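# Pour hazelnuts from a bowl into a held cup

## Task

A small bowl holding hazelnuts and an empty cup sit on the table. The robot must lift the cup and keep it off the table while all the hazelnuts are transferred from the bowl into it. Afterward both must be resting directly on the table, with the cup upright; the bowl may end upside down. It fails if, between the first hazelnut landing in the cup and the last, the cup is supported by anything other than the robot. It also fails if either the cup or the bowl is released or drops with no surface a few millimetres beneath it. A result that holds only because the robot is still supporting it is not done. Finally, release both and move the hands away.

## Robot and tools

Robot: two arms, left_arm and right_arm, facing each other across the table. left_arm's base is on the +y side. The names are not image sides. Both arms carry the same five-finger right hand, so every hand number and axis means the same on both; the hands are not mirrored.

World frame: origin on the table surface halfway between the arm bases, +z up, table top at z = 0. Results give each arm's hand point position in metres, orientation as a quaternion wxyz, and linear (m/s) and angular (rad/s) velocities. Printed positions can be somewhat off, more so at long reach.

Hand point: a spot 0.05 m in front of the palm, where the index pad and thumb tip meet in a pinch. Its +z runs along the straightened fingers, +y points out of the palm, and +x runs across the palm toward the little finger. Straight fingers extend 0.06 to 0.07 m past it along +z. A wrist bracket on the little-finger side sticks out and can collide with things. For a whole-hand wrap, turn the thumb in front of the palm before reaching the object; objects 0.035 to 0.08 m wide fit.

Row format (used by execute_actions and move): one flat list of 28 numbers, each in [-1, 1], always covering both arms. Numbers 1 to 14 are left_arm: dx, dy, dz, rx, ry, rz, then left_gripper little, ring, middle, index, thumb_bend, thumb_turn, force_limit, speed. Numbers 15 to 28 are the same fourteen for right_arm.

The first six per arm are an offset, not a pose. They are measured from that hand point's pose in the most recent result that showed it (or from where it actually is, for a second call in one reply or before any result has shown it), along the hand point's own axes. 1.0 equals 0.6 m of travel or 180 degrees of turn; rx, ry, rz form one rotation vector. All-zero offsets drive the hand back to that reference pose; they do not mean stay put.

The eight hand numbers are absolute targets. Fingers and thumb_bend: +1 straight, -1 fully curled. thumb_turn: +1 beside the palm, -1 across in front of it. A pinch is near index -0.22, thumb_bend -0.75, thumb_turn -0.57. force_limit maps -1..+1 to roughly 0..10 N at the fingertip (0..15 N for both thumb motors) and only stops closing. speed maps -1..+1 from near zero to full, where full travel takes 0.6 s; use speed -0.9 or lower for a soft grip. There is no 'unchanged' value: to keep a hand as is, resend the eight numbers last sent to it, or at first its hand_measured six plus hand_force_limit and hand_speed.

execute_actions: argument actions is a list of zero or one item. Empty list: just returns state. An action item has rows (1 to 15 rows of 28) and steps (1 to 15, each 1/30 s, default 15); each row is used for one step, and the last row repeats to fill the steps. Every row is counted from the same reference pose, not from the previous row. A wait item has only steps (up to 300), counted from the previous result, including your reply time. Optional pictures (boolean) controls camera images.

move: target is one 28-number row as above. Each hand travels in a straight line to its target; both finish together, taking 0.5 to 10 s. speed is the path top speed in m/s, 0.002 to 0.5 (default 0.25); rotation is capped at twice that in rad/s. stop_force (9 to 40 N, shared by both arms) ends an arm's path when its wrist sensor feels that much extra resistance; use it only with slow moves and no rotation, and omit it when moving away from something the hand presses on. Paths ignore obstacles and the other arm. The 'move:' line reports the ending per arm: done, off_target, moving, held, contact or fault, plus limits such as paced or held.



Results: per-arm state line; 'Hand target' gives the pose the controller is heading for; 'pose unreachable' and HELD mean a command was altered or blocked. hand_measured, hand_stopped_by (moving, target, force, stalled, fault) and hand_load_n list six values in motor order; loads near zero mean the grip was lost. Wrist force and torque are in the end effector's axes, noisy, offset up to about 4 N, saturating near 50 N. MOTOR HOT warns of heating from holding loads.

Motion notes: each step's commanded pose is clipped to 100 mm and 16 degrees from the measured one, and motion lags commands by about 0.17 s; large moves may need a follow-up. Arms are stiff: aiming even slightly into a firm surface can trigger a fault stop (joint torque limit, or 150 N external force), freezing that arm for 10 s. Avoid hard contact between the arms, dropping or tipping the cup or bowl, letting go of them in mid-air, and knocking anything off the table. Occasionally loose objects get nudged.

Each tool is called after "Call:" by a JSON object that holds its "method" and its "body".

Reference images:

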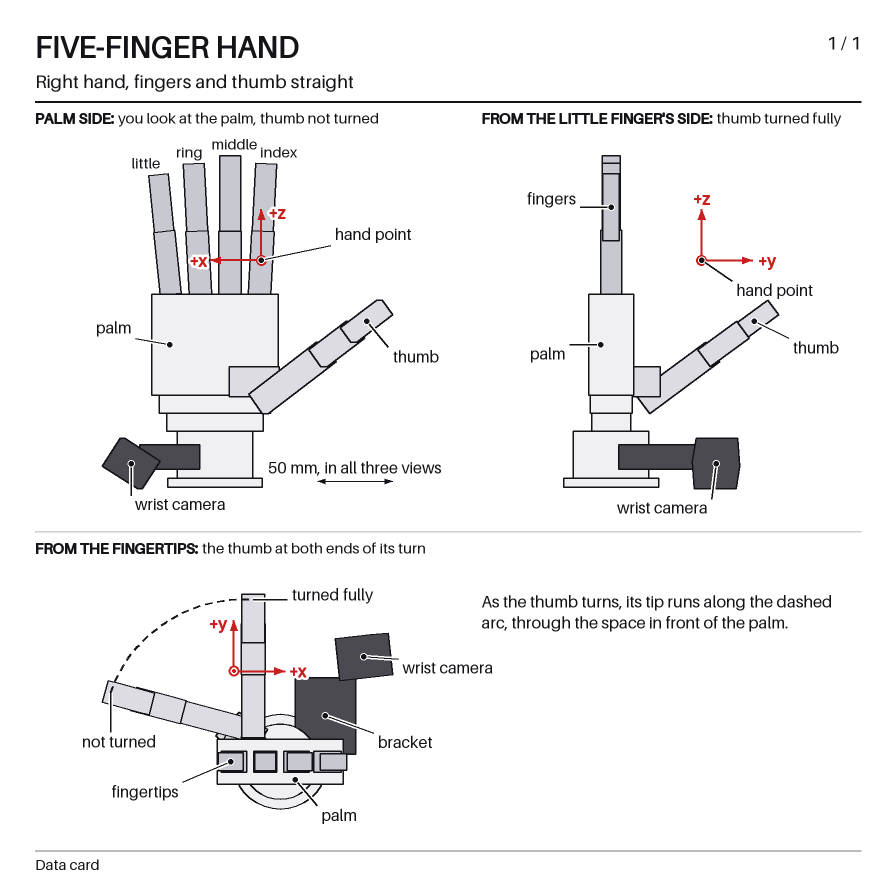

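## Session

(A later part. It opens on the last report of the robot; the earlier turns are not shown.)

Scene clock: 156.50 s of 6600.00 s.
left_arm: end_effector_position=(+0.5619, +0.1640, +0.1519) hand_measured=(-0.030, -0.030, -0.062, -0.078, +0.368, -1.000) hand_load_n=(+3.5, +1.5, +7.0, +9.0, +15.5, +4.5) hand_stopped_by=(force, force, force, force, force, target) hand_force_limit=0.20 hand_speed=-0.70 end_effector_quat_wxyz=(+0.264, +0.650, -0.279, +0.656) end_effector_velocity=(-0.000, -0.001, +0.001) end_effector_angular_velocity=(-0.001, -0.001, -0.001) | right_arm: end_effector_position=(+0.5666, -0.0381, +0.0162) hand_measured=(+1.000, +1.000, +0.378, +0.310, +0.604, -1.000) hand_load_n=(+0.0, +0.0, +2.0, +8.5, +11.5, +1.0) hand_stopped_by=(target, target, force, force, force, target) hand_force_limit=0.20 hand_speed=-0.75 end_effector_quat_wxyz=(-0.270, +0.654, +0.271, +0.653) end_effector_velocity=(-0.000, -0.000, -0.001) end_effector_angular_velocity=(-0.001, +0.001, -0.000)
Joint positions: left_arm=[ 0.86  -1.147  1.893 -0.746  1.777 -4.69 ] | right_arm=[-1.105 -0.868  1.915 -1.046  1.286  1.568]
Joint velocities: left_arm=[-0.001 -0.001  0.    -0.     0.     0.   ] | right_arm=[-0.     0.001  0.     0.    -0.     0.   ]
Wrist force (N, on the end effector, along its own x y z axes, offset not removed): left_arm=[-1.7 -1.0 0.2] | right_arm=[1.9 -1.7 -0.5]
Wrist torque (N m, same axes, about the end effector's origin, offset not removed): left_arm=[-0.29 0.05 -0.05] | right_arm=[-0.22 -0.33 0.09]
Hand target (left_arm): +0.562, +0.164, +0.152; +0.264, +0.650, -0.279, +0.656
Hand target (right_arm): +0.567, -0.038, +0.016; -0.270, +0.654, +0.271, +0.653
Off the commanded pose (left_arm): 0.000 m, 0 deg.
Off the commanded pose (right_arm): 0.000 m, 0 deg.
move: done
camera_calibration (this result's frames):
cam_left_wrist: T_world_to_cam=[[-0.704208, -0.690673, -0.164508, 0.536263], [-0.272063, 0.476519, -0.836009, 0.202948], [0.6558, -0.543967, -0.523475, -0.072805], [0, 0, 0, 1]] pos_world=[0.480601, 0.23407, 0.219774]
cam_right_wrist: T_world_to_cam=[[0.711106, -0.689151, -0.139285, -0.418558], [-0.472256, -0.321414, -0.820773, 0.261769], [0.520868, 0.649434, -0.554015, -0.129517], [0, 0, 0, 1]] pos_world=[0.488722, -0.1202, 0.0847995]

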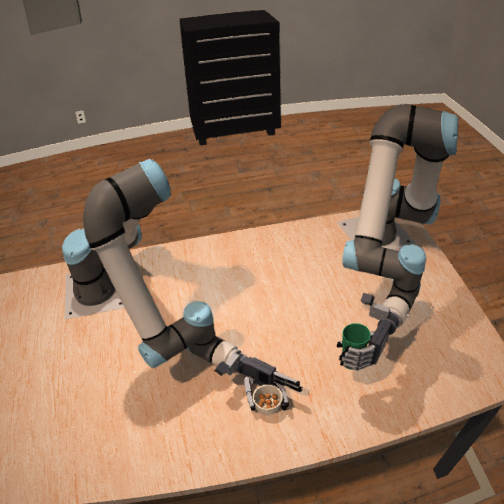

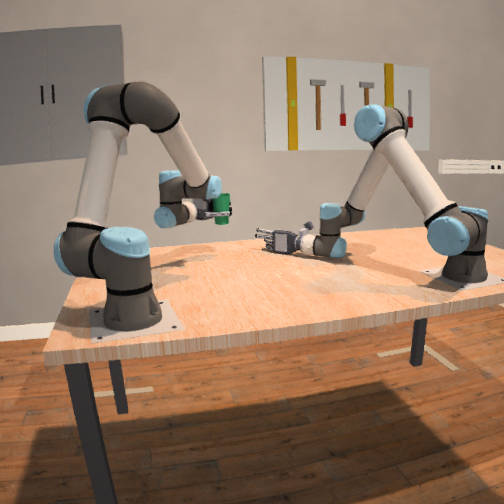

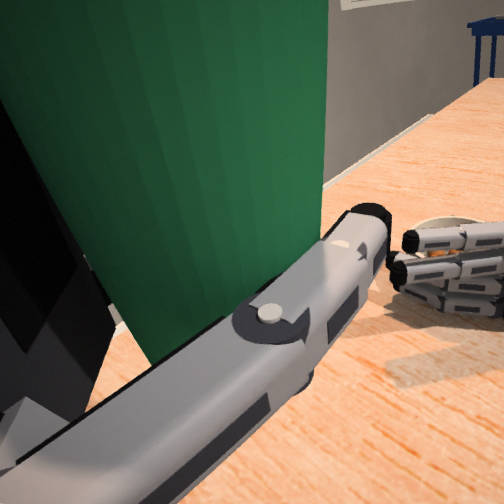

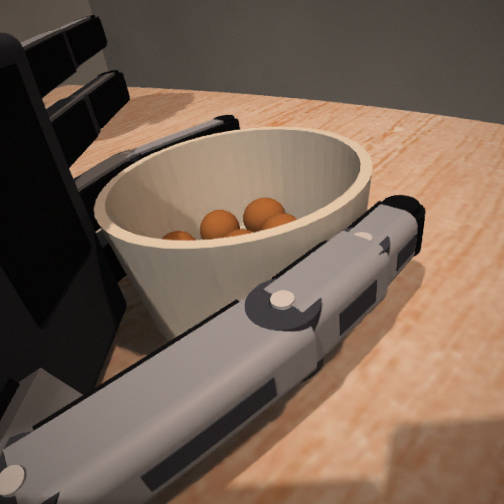

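Call:
{"method": "move", "body": {"target": [0,0,0,0,0,0,-1,-1,-1,-1,-1,-1,0.2,-0.7, 0,0,0,0,0,0,1,1,-0.95,-0.95,-0.95,-1,0.7,-0.9]}}

Call:
{"method": "move", "body": {"target": [0,0,0,0,0,0,-1,-1,-1,-1,-1,-1,0.2,-0.7, 0.423,-0.312,-0.152,0.167,0,0,1,1,-0.95,-0.95,-0.95,-1,0.7,-0.9], "speed": 0.1}}

Call:
{"method": "move", "body": {"target": [-0.087,0.343,0.07,-0.167,0,0,-1,-1,-1,-1,-1,-1,0.2,-0.7, 0,0,0,0,0,0,1,1,-0.95,-0.95,-0.95,-1,0.7,-0.9], "speed": 0.12}}

Scene clock: 180.50 s of 6600.00 s.
left_arm: end_effector_position=(+0.5619, +0.1640, +0.1519) hand_measured=(-0.030, -0.030, -0.062, -0.078, +0.368, -1.000) hand_load_n=(+3.5, +1.5, +7.0, +9.0, +15.5, +4.5) hand_stopped_by=(force, force, force, force, force, target) hand_force_limit=0.20 hand_speed=-0.70 end_effector_quat_wxyz=(+0.264, +0.650, -0.279, +0.656) end_effector_velocity=(-0.000, -0.000, +0.001) end_effector_angular_velocity=(-0.001, +0.000, +0.000) | right_arm: end_effector_position=(+0.5666, -0.0381, +0.0162) hand_measured=(+1.000, +1.000, +0.348, +0.306, +0.612, -1.000) hand_load_n=(+0.0, +0.0, +8.5, +4.5, +14.5, +1.5) hand_stopped_by=(target, target, force, force, force, target) hand_force_limit=0.70 hand_speed=-0.90 end_effector_quat_wxyz=(-0.270, +0.654, +0.271, +0.653) end_effector_velocity=(+0.000, -0.000, +0.000) end_effector_angular_velocity=(+0.000, +0.000, -0.001)
Joint positions: left_arm=[ 0.86  -1.147  1.893 -0.746  1.777 -4.69 ] | right_arm=[-1.105 -0.868  1.915 -1.046  1.286  1.568]
Joint velocities: left_arm=[-0.    -0.001  0.     0.    -0.    -0.001] | right_arm=[-0.    -0.     0.     0.     0.001  0.   ]
Wrist force (N, on the end effector, along its own x y z axes, offset not removed): left_arm=[-2.3 -1.2 -0.3] | right_arm=[1.3 -1.3 -0.7]
Wrist torque (N m, same axes, about the end effector's origin, offset not removed): left_arm=[-0.33 0.16 -0.15] | right_arm=[0.04 -0.09 -0.04]
Hand target (left_arm): +0.562, +0.164, +0.152; +0.264, +0.650, -0.279, +0.656
Hand target (right_arm): +0.567, -0.038, +0.016; -0.270, +0.654, +0.271, +0.653
Off the commanded pose (left_arm): 0.000 m, 0 deg.
Off the commanded pose (right_arm): 0.000 m, 0 deg.
After step 90, 20.30 s passed at rest.
move: done
camera_calibration (this result's frames):
cam_left_wrist: T_world_to_cam=[[-0.704207, -0.690673, -0.164508, 0.536263], [-0.272063, 0.476519, -0.836009, 0.202948], [0.6558, -0.543967, -0.523475, -0.0728052], [0, 0, 0, 1]] pos_world=[0.480601, 0.234071, 0.219774]
cam_right_wrist: T_world_to_cam=[[0.711094, -0.689164, -0.139275, -0.418552], [-0.472239, -0.321391, -0.820791, 0.261766], [0.520898, 0.649431, -0.55399, -0.129531], [0, 0, 0, 1]] pos_world=[0.488718, -0.1202, 0.0848025]

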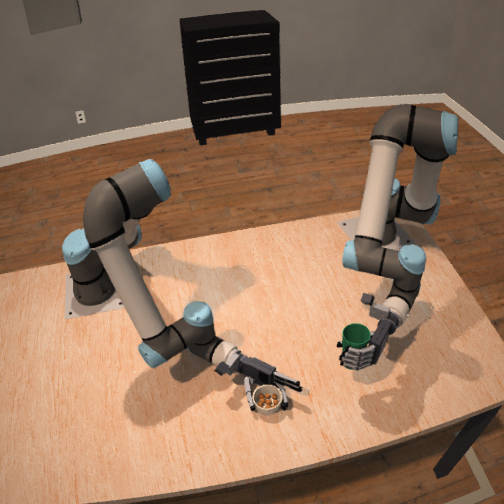

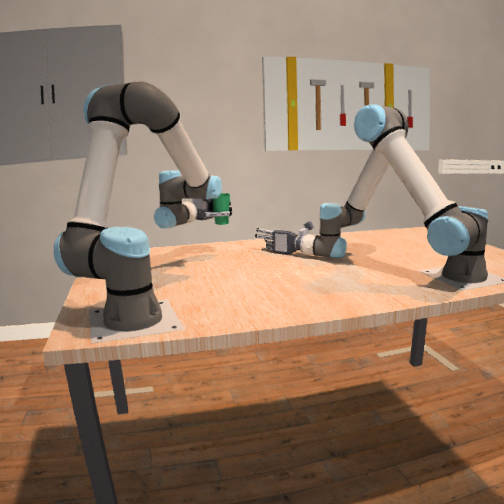

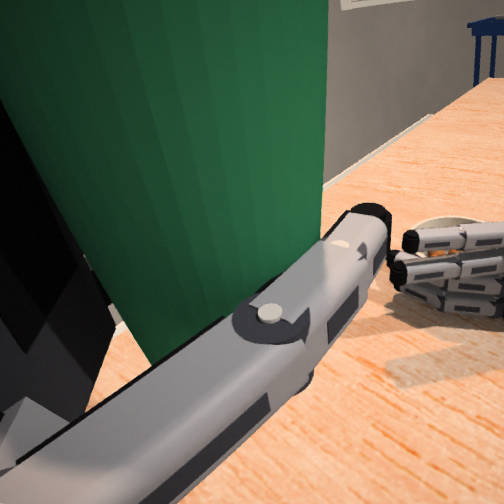

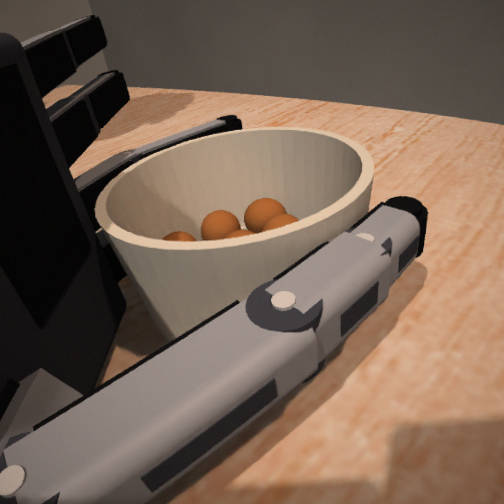

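Scene clock: 184.30 s of 6600.00 s.
left_arm: end_effector_position=(+0.5619, +0.1640, +0.1519) hand_measured=(-0.030, -0.030, -0.062, -0.078, +0.368, -1.000) hand_load_n=(+3.5, +1.5, +7.0, +9.0, +15.5, +4.5) hand_stopped_by=(force, force, force, force, force, target) hand_force_limit=0.20 hand_speed=-0.70 end_effector_quat_wxyz=(+0.264, +0.650, -0.279, +0.656) end_effector_velocity=(+0.000, +0.001, -0.000) end_effector_angular_velocity=(+0.000, +0.001, +0.000) | right_arm: end_effector_position=(+0.3697, +0.0298, +0.2694) hand_measured=(+1.000, +1.000, +0.348, +0.306, +0.612, -1.000) hand_load_n=(+0.0, +0.0, +8.0, +5.0, +14.5, +3.5) hand_stopped_by=(target, target, force, force, force, target) hand_force_limit=0.70 hand_speed=-0.90 end_effector_quat_wxyz=(-0.430, +0.561, +0.431, +0.561) end_effector_velocity=(-0.001, +0.000, +0.003) end_effector_angular_velocity=(+0.000, -0.001, +0.003)
Joint positions: left_arm=[ 0.86  -1.147  1.893 -0.746  1.777 -4.69 ] | right_arm=[-1.033 -1.485  1.978 -0.491  0.833  1.568]
Joint velocities: left_arm=[ 0.001 -0.    -0.     0.001  0.001 -0.001] | right_arm=[ 0.001 -0.004 -0.003  0.006 -0.002 -0.   ]
Wrist force (N, on the end effector, along its own x y z axes, offset not removed): left_arm=[-2.4 -1.0 0.3] | right_arm=[-2.4 0.3 -0.6]
Wrist torque (N m, same axes, about the end effector's origin, offset not removed): left_arm=[-0.33 0.21 -0.12] | right_arm=[0.14 0.10 -0.01]
Hand target (left_arm): +0.562, +0.164, +0.152; +0.264, +0.650, -0.279, +0.656
Hand target (right_arm): +0.370, +0.030, +0.270; -0.430, +0.561, +0.431, +0.561
Off the commanded pose (left_arm): 0.000 m, 0 deg.
Off the commanded pose (right_arm): 0.001 m, 0 deg.
move: done
camera_calibration (this result's frames):
cam_left_wrist: T_world_to_cam=[[-0.704207, -0.690673, -0.164508, 0.536263], [-0.272063, 0.47652, -0.836009, 0.202947], [0.6558, -0.543967, -0.523475, -0.0728051], [0, 0, 0, 1]] pos_world=[0.480601, 0.234071, 0.219774]
cam_right_wrist: T_world_to_cam=[[0.960447, -0.240724, -0.139975, -0.301863], [-0.248563, -0.514527, -0.820658, 0.321401], [0.125531, 0.822991, -0.554011, 0.210214], [0, 0, 0, 1]] pos_world=[0.343423, -0.0803004, 0.337968]

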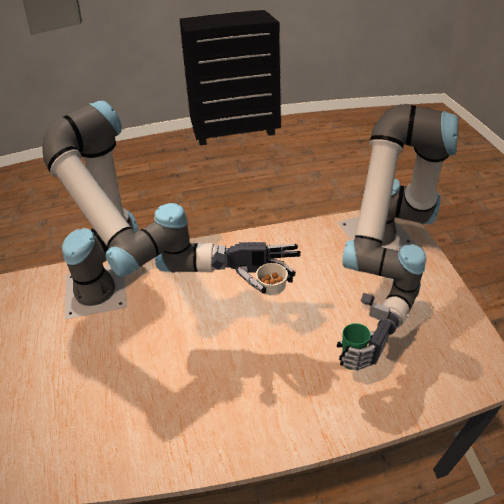

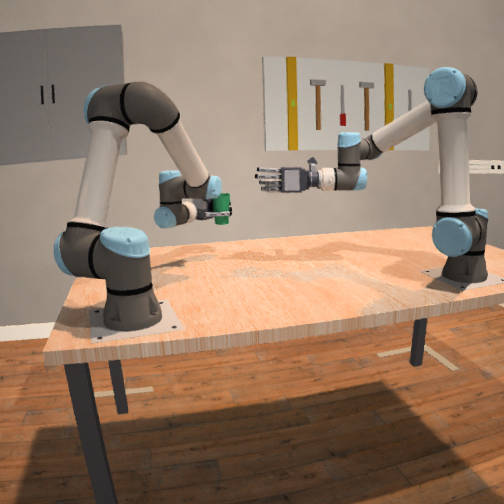

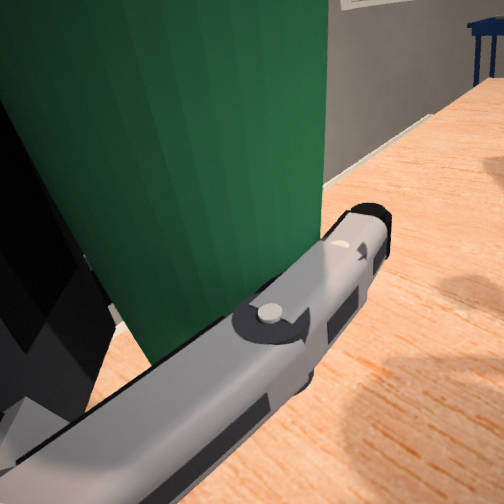

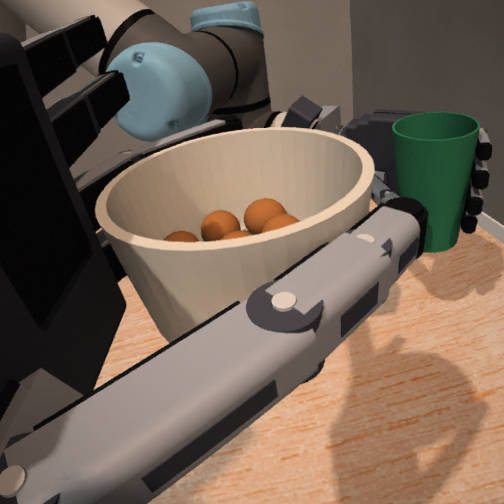

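Scene clock: 187.03 s of 6600.00 s.
left_arm: end_effector_position=(+0.4467, -0.0098, +0.0948) hand_measured=(-0.030, -0.030, -0.062, -0.078, +0.368, -1.000) hand_load_n=(+3.5, +1.5, +7.0, +9.0, +15.5, +4.5) hand_stopped_by=(force, force, force, force, force, target) hand_force_limit=0.20 hand_speed=-0.70 end_effector_quat_wxyz=(+0.423, +0.559, -0.439, +0.561) end_effector_velocity=(-0.001, -0.002, -0.001) end_effector_angular_velocity=(-0.000, +0.000, -0.006) | right_arm: end_effector_position=(+0.3697, +0.0298, +0.2694) hand_measured=(+1.000, +1.000, +0.348, +0.306, +0.612, -1.000) hand_load_n=(+0.0, +0.0, +8.0, +5.0, +14.5, +3.5) hand_stopped_by=(target, target, force, force, force, target) hand_force_limit=0.70 hand_speed=-0.90 end_effector_quat_wxyz=(-0.430, +0.561, +0.431, +0.561) end_effector_velocity=(-0.000, +0.000, -0.000) end_effector_angular_velocity=(-0.000, +0.001, +0.001)
Joint positions: left_arm=[ 0.662 -0.931  1.706 -0.761  2.104 -4.687] | right_arm=[-1.033 -1.485  1.978 -0.491  0.833  1.568]
Joint velocities: left_arm=[-0.002  0.003 -0.004  0.001  0.004 -0.   ] | right_arm=[ 0.     0.     0.    -0.    -0.001  0.   ]
Wrist force (N, on the end effector, along its own x y z axes, offset not removed): left_arm=[-2.3 -0.9 -0.9] | right_arm=[-0.8 -0.6 -0.2]
Wrist torque (N m, same axes, about the end effector's origin, offset not removed): left_arm=[-0.26 0.23 -0.18] | right_arm=[-0.15 -0.15 -0.06]
Hand target (left_arm): +0.447, -0.010, +0.095; +0.424, +0.559, -0.439, +0.561
Hand target (right_arm): +0.370, +0.030, +0.269; -0.430, +0.561, +0.431, +0.561
Off the commanded pose (left_arm): 0.000 m, 0 deg.
Off the commanded pose (right_arm): 0.000 m, 0 deg.
move: done
camera_calibration (this result's frames):
cam_left_wrist: T_world_to_cam=[[-0.956264, -0.244112, -0.161149, 0.442353], [-0.00240365, 0.557464, -0.830198, 0.086454], [0.292496, -0.7935, -0.53367, 0.0390867], [0, 0, 0, 1]] pos_world=[0.411781, 0.0908042, 0.163918]
cam_right_wrist: T_world_to_cam=[[0.960449, -0.240724, -0.139961, -0.301868], [-0.24855, -0.51453, -0.820659, 0.321398], [0.125539, 0.822989, -0.554012, 0.210212], [0, 0, 0, 1]] pos_world=[0.343422, -0.0803, 0.337969]

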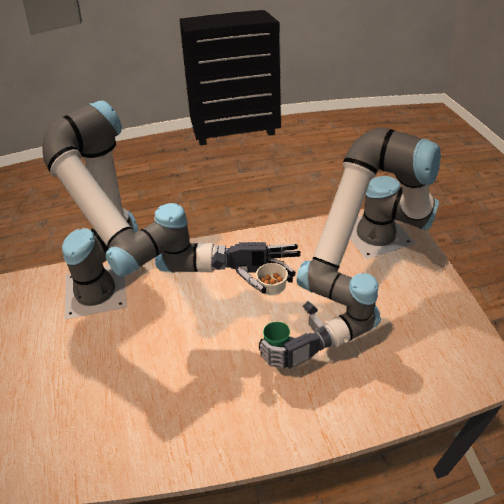

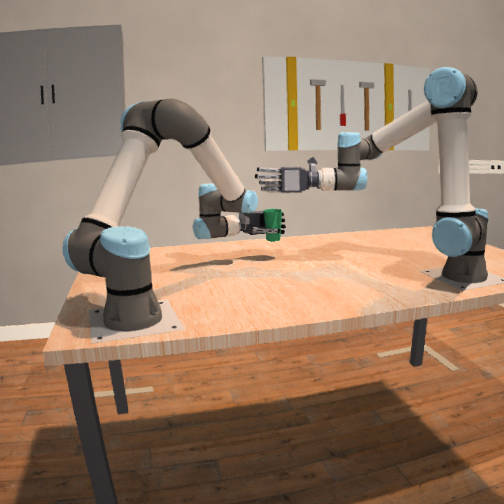

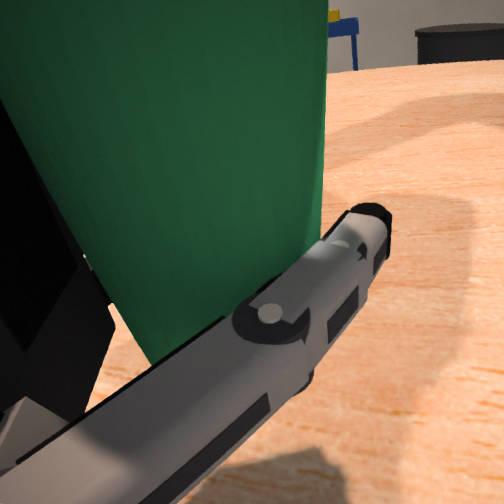

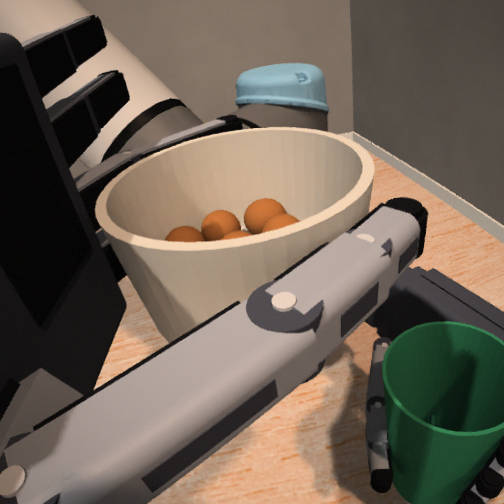

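Call:
{"method": "move", "body": {"target": [0,0,0,0,0,0,-1,-1,-1,-1,-1,-1,0.2,-0.7, -0.085,0.05,0.05,0,0,0.28,1,1,-0.95,-0.95,-0.95,-1,0.7,-0.9], "speed": 0.1}}

Call:
{"method": "zoom_image", "body": {"camera": "cam_high", "region": [200, 230, 360, 390]}}

Call:
{"method": "zoom_image", "body": {"camera": "cam_low", "region": [200, 140, 340, 260]}}

Scene clock: 211.23 s of 6600.00 s.
left_arm: end_effector_position=(+0.4467, -0.0098, +0.0948) hand_measured=(-0.030, -0.030, -0.062, -0.078, +0.368, -1.000) hand_load_n=(+3.5, +1.5, +7.0, +9.0, +15.5, +4.5) hand_stopped_by=(force, force, force, force, force, target) hand_force_limit=0.20 hand_speed=-0.70 end_effector_quat_wxyz=(+0.423, +0.559, -0.439, +0.561) end_effector_velocity=(+0.000, -0.000, +0.000) end_effector_angular_velocity=(-0.001, +0.000, +0.001) | right_arm: end_effector_position=(+0.4064, +0.0510, +0.2186) hand_measured=(+1.000, +1.000, +0.348, +0.306, +0.612, -1.000) hand_load_n=(+0.0, +0.0, +8.0, +4.5, +15.0, +3.0) hand_stopped_by=(target, target, force, force, force, target) hand_force_limit=0.70 hand_speed=-0.90 end_effector_quat_wxyz=(-0.627, +0.691, +0.152, +0.325) end_effector_velocity=(+0.000, +0.001, -0.000) end_effector_angular_velocity=(+0.005, +0.013, +0.001)
Joint positions: left_arm=[ 0.662 -0.931  1.706 -0.761  2.104 -4.687] | right_arm=[-1.112 -1.327  1.833 -0.504  0.754  2.446]
Joint velocities: left_arm=[-0.    -0.     0.    -0.    -0.001 -0.001] | right_arm=[-0.001  0.003 -0.002 -0.002 -0.002  0.015]
Wrist force (N, on the end effector, along its own x y z axes, offset not removed): left_arm=[-3.5 -1.2 0.9] | right_arm=[-0.5 0.5 -0.1]
Wrist torque (N m, same axes, about the end effector's origin, offset not removed): left_arm=[-0.37 0.33 -0.19] | right_arm=[-0.11 -0.09 0.03]
Hand target (left_arm): +0.447, -0.010, +0.095; +0.423, +0.559, -0.439, +0.561
Hand target (right_arm): +0.406, +0.051, +0.218; -0.628, +0.691, +0.151, +0.324
Off the commanded pose (left_arm): 0.000 m, 0 deg.
Off the commanded pose (right_arm): 0.000 m, 0 deg.
After step 90, 16.40 s passed at rest.
move: done
camera_calibration (this result's frames):
cam_left_wrist: T_world_to_cam=[[-0.956262, -0.24411, -0.161161, 0.442353], [-0.0023931, 0.557467, -0.830196, 0.0864487], [0.292501, -0.793499, -0.533669, 0.0390837], [0, 0, 0, 1]] pos_world=[0.411781, 0.0908036, 0.163917]
cam_right_wrist: T_world_to_cam=[[0.510661, -0.121417, -0.851166, -0.00692836], [-0.821658, -0.360444, -0.441541, 0.44193], [-0.253187, 0.924845, -0.283828, 0.249607], [0, 0, 0, 1]] pos_world=[0.429851, -0.0723984, 0.260078]

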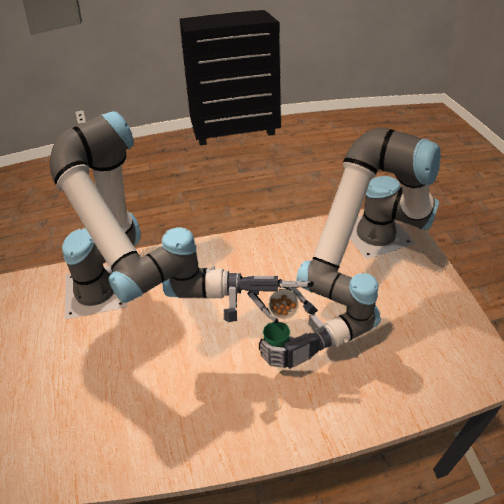

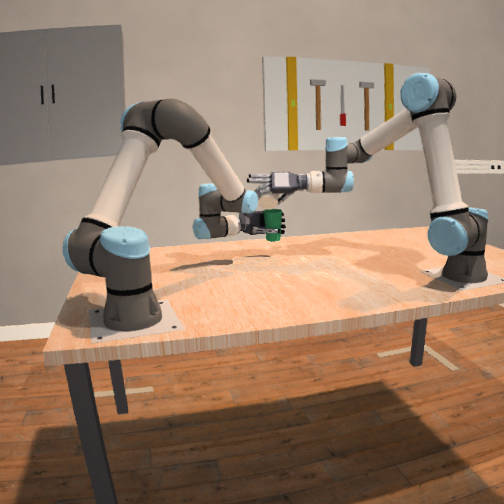

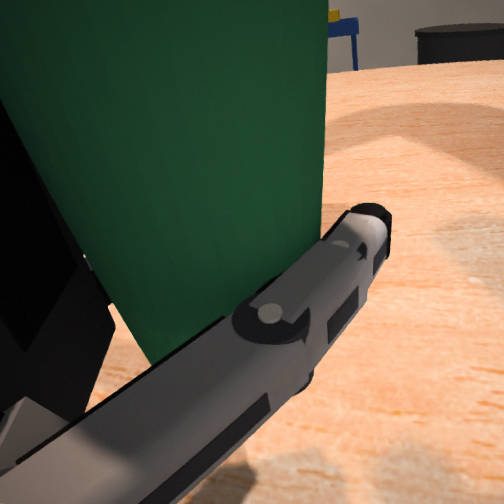

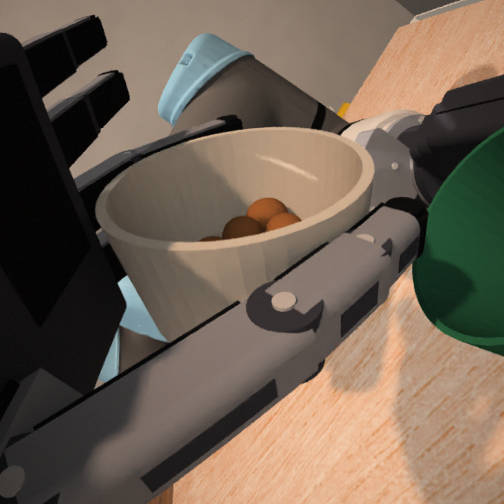

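Region (200, 230, 360, 390) of cam_high's 504x504 image, scaled by 3.150, with more detail than that image has.

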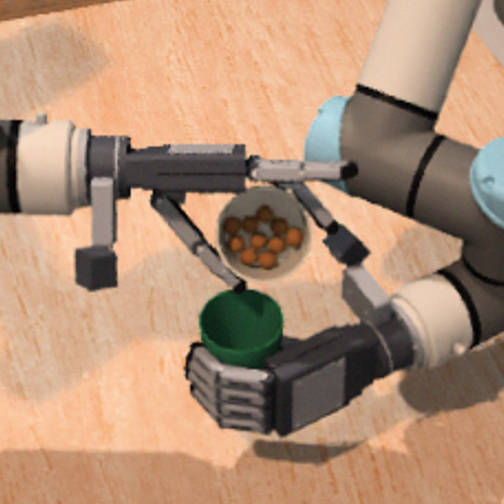

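Region (200, 140, 340, 260) of cam_low's 504x504 image, scaled by 3.600, with more detail than that image has; it fills the top 432 rows of this view, and the rest is white.

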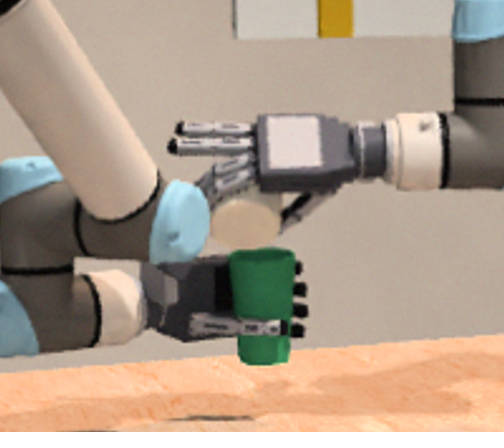

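Call:
{"method": "move", "body": {"target": [0,0,0,0,0,0,-1,-1,-1,-1,-1,-1,0.2,-0.7, 0,0,-0.027,0,0,0,1,1,-0.95,-0.95,-0.95,-1,0.7,-0.9], "speed": 0.03}}

Call:
{"method": "move", "body": {"target": [0,0,0,0,0,0,-1,-1,-1,-1,-1,-1,0.2,-0.7, 0.005,-0.006,0,0,0,0.14,1,1,-0.95,-0.95,-0.95,-1,0.7,-0.9], "speed": 0.04}}

Call:
{"method": "zoom_image", "body": {"camera": "cam_high", "region": [200, 230, 360, 390]}}

Call:
{"method": "zoom_image", "body": {"camera": "cam_low", "region": [200, 140, 340, 260]}}

Scene clock: 233.87 s of 6600.00 s.
left_arm: end_effector_position=(+0.4467, -0.0098, +0.0948) hand_measured=(-0.030, -0.030, -0.062, -0.078, +0.368, -1.000) hand_load_n=(+3.5, +1.5, +7.0, +9.0, +15.5, +4.5) hand_stopped_by=(force, force, force, force, force, target) hand_force_limit=0.20 hand_speed=-0.70 end_effector_quat_wxyz=(+0.423, +0.559, -0.439, +0.561) end_effector_velocity=(+0.001, +0.000, -0.001) end_effector_angular_velocity=(+0.001, +0.001, +0.001) | right_arm: end_effector_position=(+0.4023, +0.0357, +0.2186) hand_measured=(+1.000, +1.000, +0.348, +0.306, +0.612, -1.000) hand_load_n=(+0.0, +0.0, +8.0, +4.5, +15.0, +3.0) hand_stopped_by=(target, target, force, force, force, target) hand_force_limit=0.70 hand_speed=-0.90 end_effector_quat_wxyz=(-0.627, +0.691, +0.152, +0.325) end_effector_velocity=(-0.001, -0.002, -0.001) end_effector_angular_velocity=(-0.001, +0.001, +0.001)
Joint positions: left_arm=[ 0.662 -0.931  1.706 -0.761  2.104 -4.687] | right_arm=[-1.139 -1.357  1.872 -0.513  0.728  2.446]
Joint velocities: left_arm=[ 0.001  0.001  0.    -0.    -0.    -0.001] | right_arm=[-0.004 -0.003  0.006 -0.001 -0.005 -0.001]
Wrist force (N, on the end effector, along its own x y z axes, offset not removed): left_arm=[-2.2 -1.3 0.5] | right_arm=[-0.9 3.2 0.4]
Wrist torque (N m, same axes, about the end effector's origin, offset not removed): left_arm=[-0.35 0.19 -0.10] | right_arm=[0.33 -0.19 0.07]
Hand target (left_arm): +0.447, -0.010, +0.095; +0.423, +0.559, -0.439, +0.561
Hand target (right_arm): +0.402, +0.035, +0.219; -0.627, +0.691, +0.152, +0.325
Off the commanded pose (left_arm): 0.000 m, 0 deg.
Off the commanded pose (right_arm): 0.000 m, 0 deg.
After step 90, 18.73 s passed at rest.
move: done
camera_calibration (this result's frames):
cam_left_wrist: T_world_to_cam=[[-0.956262, -0.244112, -0.161161, 0.442353], [-0.00239396, 0.557467, -0.830196, 0.0864488], [0.292502, -0.793499, -0.533669, 0.0390835], [0, 0, 0, 1]] pos_world=[0.411781, 0.0908041, 0.163917]
cam_right_wrist: T_world_to_cam=[[0.510613, -0.121403, -0.851197, -0.00667628], [-0.821686, -0.360426, -0.441504, 0.433023], [-0.253193, 0.924854, -0.283794, 0.262761], [0, 0, 0, 1]] pos_world=[0.425747, -0.0877528, 0.260068]

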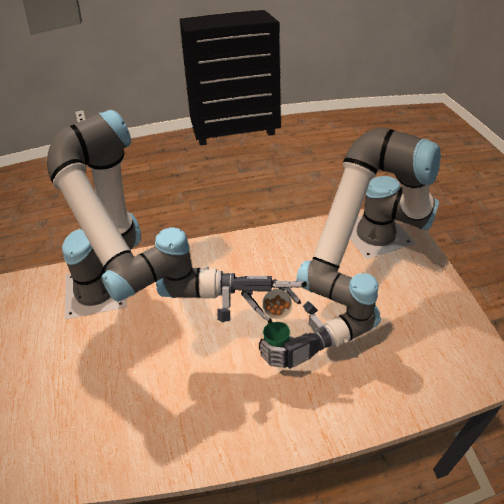

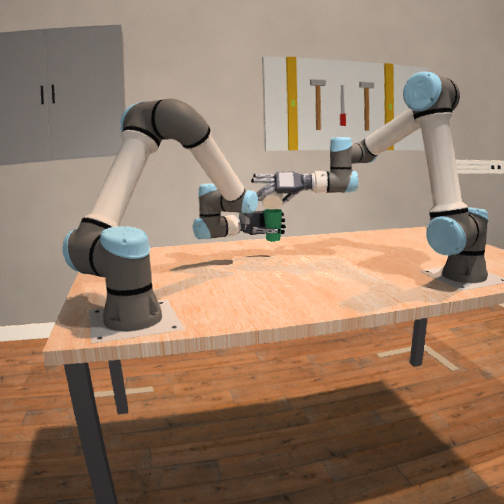

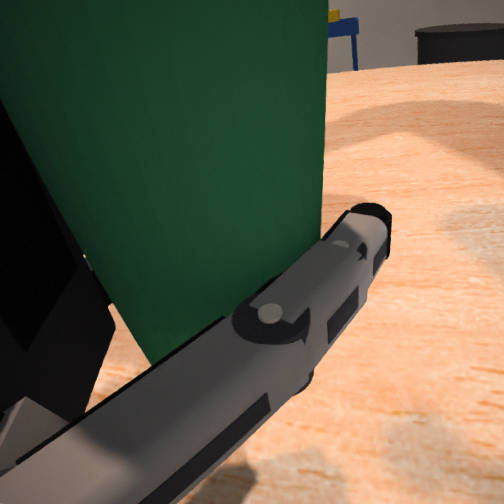

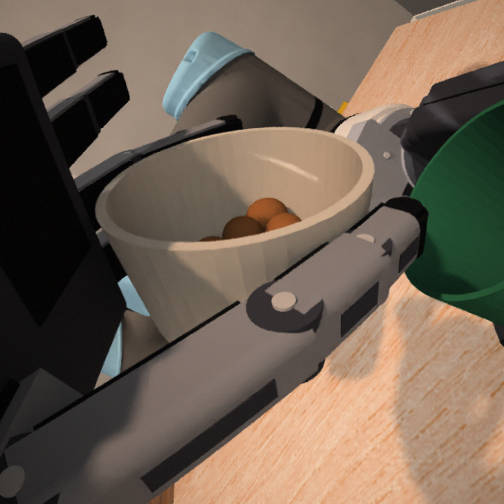

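Scene clock: 239.63 s of 6600.00 s.
left_arm: end_effector_position=(+0.4467, -0.0098, +0.0948) hand_measured=(-0.030, -0.030, -0.062, -0.078, +0.368, -1.000) hand_load_n=(+3.5, +1.5, +7.0, +9.0, +15.5, +4.5) hand_stopped_by=(force, force, force, force, force, target) hand_force_limit=0.20 hand_speed=-0.70 end_effector_quat_wxyz=(+0.423, +0.559, -0.439, +0.561) end_effector_velocity=(+0.000, -0.000, +0.000) end_effector_angular_velocity=(-0.001, +0.002, +0.001) | right_arm: end_effector_position=(+0.4023, +0.0357, +0.2233) hand_measured=(+1.000, +1.000, +0.348, +0.306, +0.612, -1.000) hand_load_n=(+0.0, +0.0, +8.0, +4.5, +15.0, +3.0) hand_stopped_by=(target, target, force, force, force, target) hand_force_limit=0.70 hand_speed=-0.90 end_effector_quat_wxyz=(-0.683, +0.708, -0.002, +0.181) end_effector_velocity=(-0.000, -0.000, +0.000) end_effector_angular_velocity=(+0.004, +0.013, +0.001)
Joint positions: left_arm=[ 0.662 -0.931  1.706 -0.761  2.104 -4.687] | right_arm=[-1.182 -1.327  1.82  -0.49   0.684  2.884]
Joint velocities: left_arm=[-0.    -0.    -0.    -0.    -0.001 -0.002] | right_arm=[-0.002  0.001 -0.001 -0.    -0.003  0.014]
Wrist force (N, on the end effector, along its own x y z axes, offset not removed): left_arm=[-3.1 0.1 -0.3] | right_arm=[1.4 1.1 -1.9]
Wrist torque (N m, same axes, about the end effector's origin, offset not removed): left_arm=[-0.05 0.34 -0.13] | right_arm=[0.16 -0.17 0.15]
Hand target (left_arm): +0.447, -0.010, +0.095; +0.423, +0.559, -0.439, +0.561
Hand target (right_arm): +0.402, +0.036, +0.223; +0.683, -0.708, +0.003, -0.180
Off the commanded pose (left_arm): 0.000 m, 0 deg.
Off the commanded pose (right_arm): 0.000 m, 0 deg.
move: done
camera_calibration (this result's frames):
cam_left_wrist: T_world_to_cam=[[-0.956262, -0.244112, -0.161161, 0.442353], [-0.00239379, 0.557467, -0.830196, 0.0864489], [0.292502, -0.793499, -0.533668, 0.0390835], [0, 0, 0, 1]] pos_world=[0.411781, 0.090804, 0.163917]
cam_right_wrist: T_world_to_cam=[[0.113819, -0.0154003, -0.993382, 0.18489], [-0.938933, -0.328482, -0.102488, 0.40544], [-0.324729, 0.944385, -0.0518472, 0.240321], [0, 0, 0, 1]] pos_world=[0.437677, -0.0909287, 0.237679]

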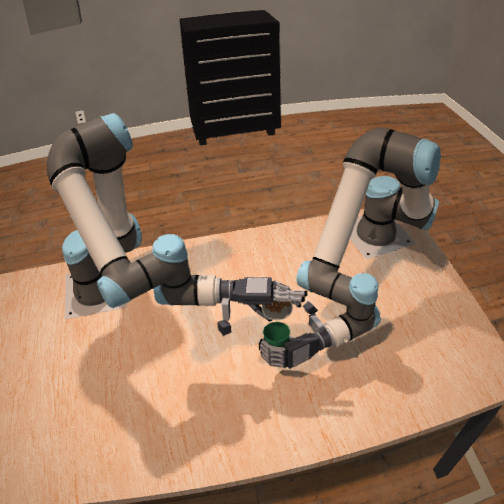

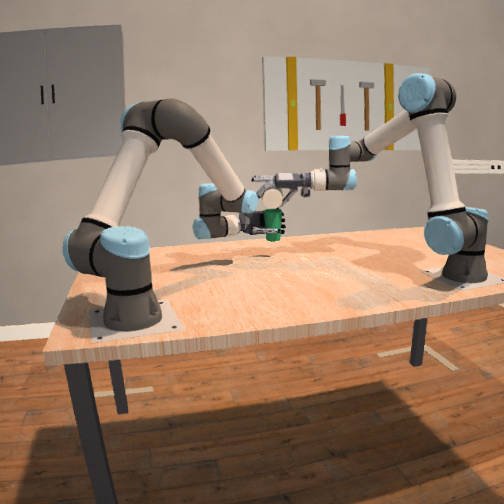

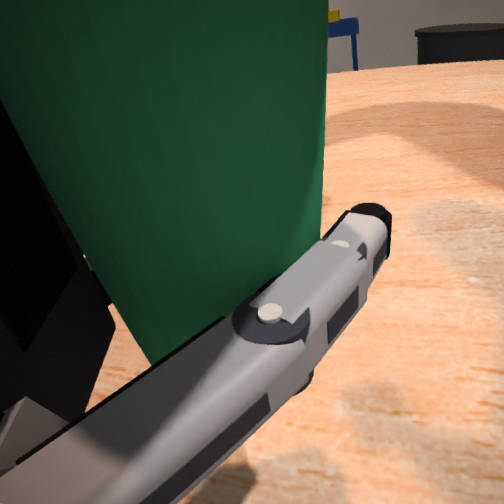

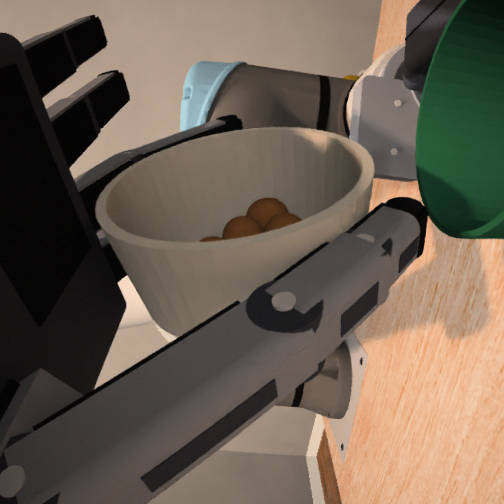

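Region (200, 230, 360, 390) of cam_high's 504x504 image, scaled by 3.150, with more detail than that image has.

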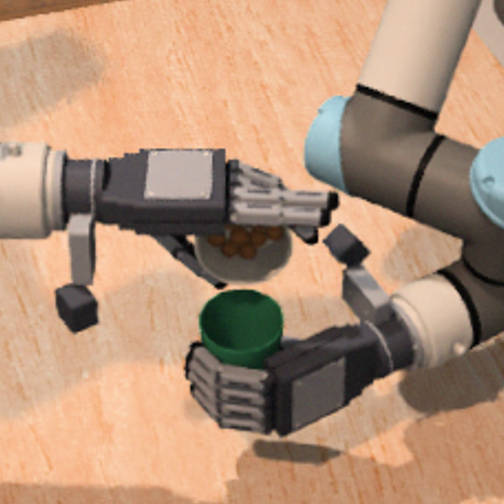

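Region (200, 140, 340, 260) of cam_low's 504x504 image, scaled by 3.600, with more detail than that image has; it fills the top 432 rows of this view, and the rest is white.

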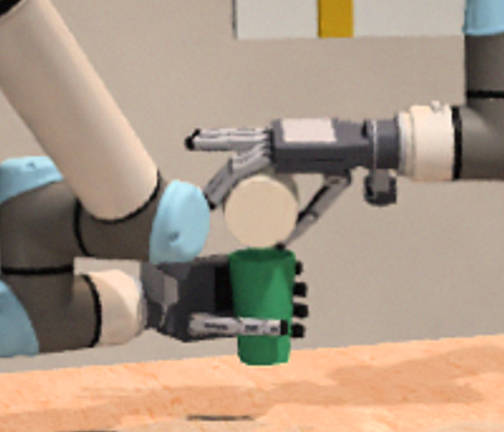

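Call:
{"method": "move", "body": {"target": [0,0,0,0,0,0,-1,-1,-1,-1,-1,-1,0.2,-0.7, 0.018,0.005,0,0,0,0,1,1,-0.95,-0.95,-0.95,-1,0.7,-0.9], "speed": 0.02}}

Call:
{"method": "move", "body": {"target": [0,0,0,0,0,0,-1,-1,-1,-1,-1,-1,0.2,-0.7, 0.018,0.005,0,0,0,0.14,1,1,-0.95,-0.95,-0.95,-1,0.7,-0.9], "speed": 0.03}}

Scene clock: 249.53 s of 6600.00 s.
left_arm: end_effector_position=(+0.4467, -0.0098, +0.0948) hand_measured=(-0.030, -0.030, -0.062, -0.078, +0.368, -1.000) hand_load_n=(+3.5, +1.5, +7.0, +9.0, +15.5, +4.5) hand_stopped_by=(force, force, force, force, force, target) hand_force_limit=0.20 hand_speed=-0.70 end_effector_quat_wxyz=(+0.423, +0.559, -0.439, +0.561) end_effector_velocity=(-0.000, -0.000, -0.000) end_effector_angular_velocity=(+0.000, -0.001, -0.001) | right_arm: end_effector_position=(+0.4128, +0.0329, +0.2231) hand_measured=(+1.000, +1.000, +0.348, +0.306, +0.612, -1.000) hand_load_n=(+0.0, +0.0, +8.0, +4.5, +15.0, +3.0) hand_stopped_by=(target, target, force, force, force, target) hand_force_limit=0.70 hand_speed=-0.90 end_effector_quat_wxyz=(-0.683, +0.708, -0.002, +0.181) end_effector_velocity=(+0.003, -0.001, -0.000) end_effector_angular_velocity=(-0.000, +0.000, -0.000)
Joint positions: left_arm=[ 0.662 -0.931  1.706 -0.761  2.104 -4.687] | right_arm=[-1.197 -1.313  1.802 -0.487  0.669  2.884]
Joint velocities: left_arm=[-0.    -0.    -0.     0.     0.001  0.001] | right_arm=[-0.004  0.004 -0.005  0.001 -0.003 -0.   ]
Wrist force (N, on the end effector, along its own x y z axes, offset not removed): left_arm=[-2.3 -1.3 0.9] | right_arm=[2.0 0.2 0.4]
Wrist torque (N m, same axes, about the end effector's origin, offset not removed): left_arm=[-0.38 0.17 -0.15] | right_arm=[-0.24 -0.38 0.08]
Hand target (left_arm): +0.447, -0.010, +0.095; +0.423, +0.559, -0.439, +0.561
Hand target (right_arm): +0.413, +0.033, +0.223; +0.683, -0.708, +0.002, -0.181
Off the commanded pose (left_arm): 0.000 m, 0 deg.
Off the commanded pose (right_arm): 0.000 m, 0 deg.
After step 90, 6.03 s passed at rest.
move: done
camera_calibration (this result's frames):
cam_left_wrist: T_world_to_cam=[[-0.956262, -0.244112, -0.161161, 0.442353], [-0.00239391, 0.557467, -0.830196, 0.0864488], [0.292502, -0.793499, -0.533669, 0.0390835], [0, 0, 0, 1]] pos_world=[0.411781, 0.0908041, 0.163917]
cam_right_wrist: T_world_to_cam=[[0.113767, -0.0153537, -0.993389, 0.183516], [-0.938945, -0.32846, -0.102455, 0.414379], [-0.324715, 0.944393, -0.051784, 0.24635], [0, 0, 0, 1]] pos_world=[0.448194, -0.0937272, 0.237515]

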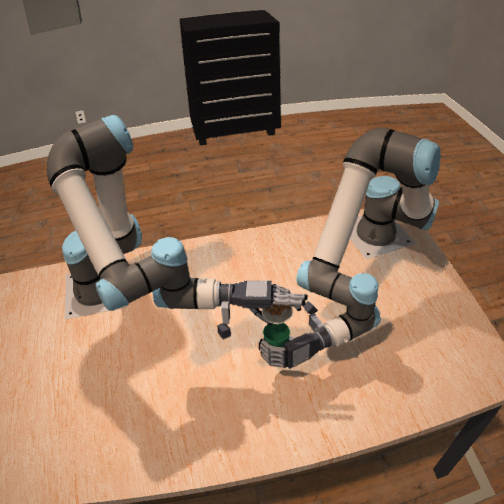

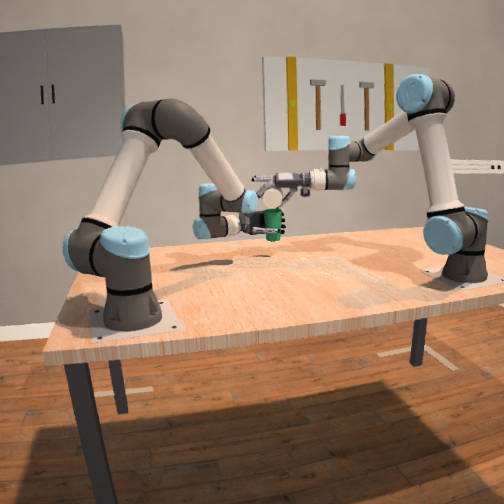

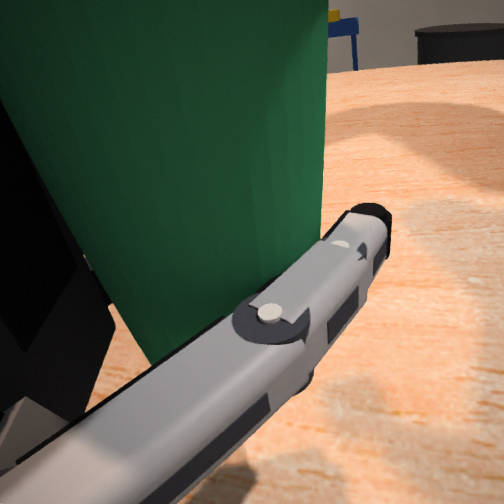

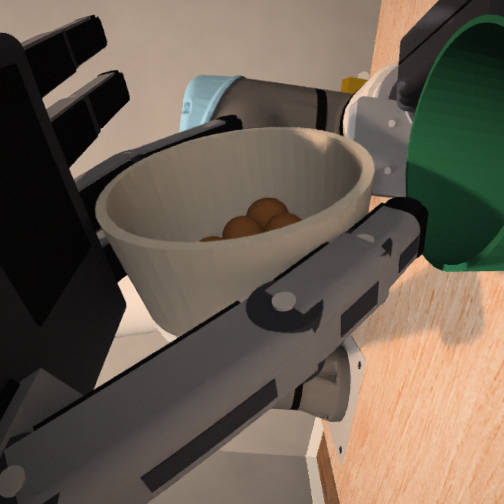

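Scene clock: 257.10 s of 6600.00 s.
left_arm: end_effector_position=(+0.4467, -0.0098, +0.0948) hand_measured=(-0.030, -0.030, -0.062, -0.078, +0.368, -1.000) hand_load_n=(+3.5, +1.5, +7.0, +9.0, +15.5, +4.5) hand_stopped_by=(force, force, force, force, force, target) hand_force_limit=0.20 hand_speed=-0.70 end_effector_quat_wxyz=(+0.423, +0.559, -0.439, +0.561) end_effector_velocity=(+0.000, +0.000, +0.000) end_effector_angular_velocity=(-0.000, -0.002, +0.000) | right_arm: end_effector_position=(+0.4236, +0.0302, +0.2230) hand_measured=(+1.000, +1.000, +0.348, +0.306, +0.612, -1.000) hand_load_n=(+0.0, +0.0, +8.0, +4.5, +15.0, +2.5) hand_stopped_by=(target, target, force, force, force, target) hand_force_limit=0.70 hand_speed=-0.90 end_effector_quat_wxyz=(+0.706, -0.690, +0.156, -0.028) end_effector_velocity=(+0.001, -0.000, -0.001) end_effector_angular_velocity=(+0.004, +0.015, -0.000)
Joint positions: left_arm=[ 0.662 -0.931  1.706 -0.761  2.104 -4.687] | right_arm=[-1.246 -1.248  1.751 -0.5    0.621  3.322]
Joint velocities: left_arm=[ 0.    -0.     0.    -0.001  0.     0.002] | right_arm=[-0.002  0.004 -0.001 -0.002 -0.001  0.015]
Wrist force (N, on the end effector, along its own x y z axes, offset not removed): left_arm=[-2.7 -0.3 0.2] | right_arm=[2.2 0.0 -0.1]
Wrist torque (N m, same axes, about the end effector's origin, offset not removed): left_arm=[-0.21 0.21 -0.12] | right_arm=[-0.08 -0.32 0.06]
Hand target (left_arm): +0.447, -0.010, +0.095; +0.423, +0.559, -0.439, +0.561
Hand target (right_arm): +0.424, +0.030, +0.223; +0.706, -0.690, +0.156, -0.027
Off the commanded pose (left_arm): 0.000 m, 0 deg.
Off the commanded pose (right_arm): 0.000 m, 0 deg.
move: done
camera_calibration (this result's frames):
cam_left_wrist: T_world_to_cam=[[-0.956262, -0.244113, -0.161161, 0.442354], [-0.00239468, 0.557467, -0.830196, 0.0864489], [0.292503, -0.793498, -0.533669, 0.0390835], [0, 0, 0, 1]] pos_world=[0.411781, 0.0908045, 0.163917]
cam_right_wrist: T_world_to_cam=[[-0.303677, 0.0965496, -0.947871, 0.345413], [-0.906151, -0.336667, 0.256018, 0.33001], [-0.294398, 0.936661, 0.189726, 0.186025], [0, 0, 0, 1]] pos_world=[0.458698, -0.0964892, 0.207625]

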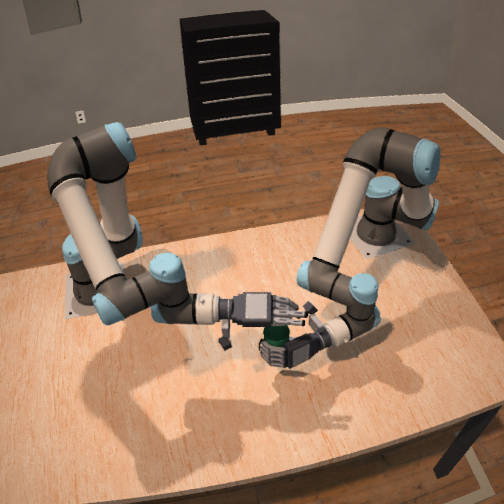

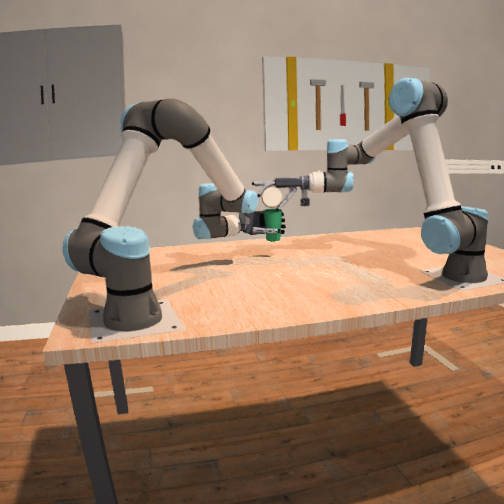

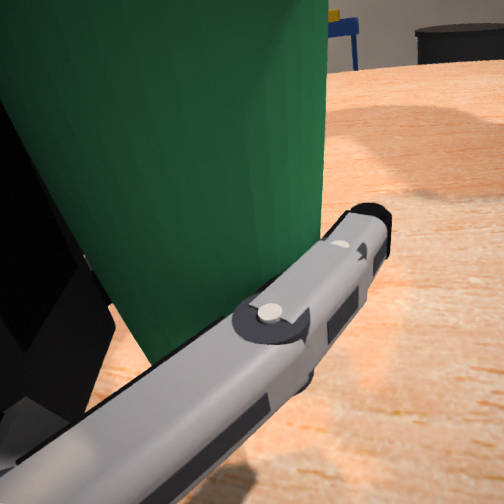

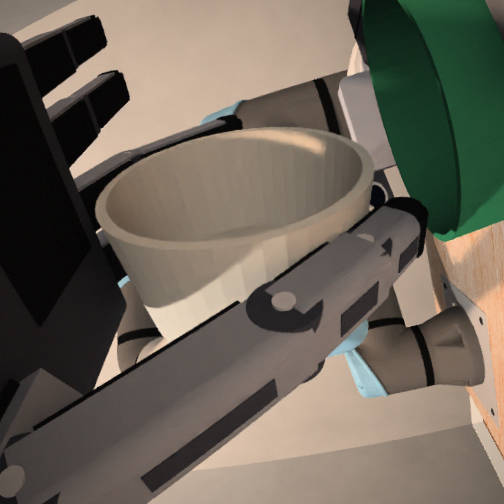

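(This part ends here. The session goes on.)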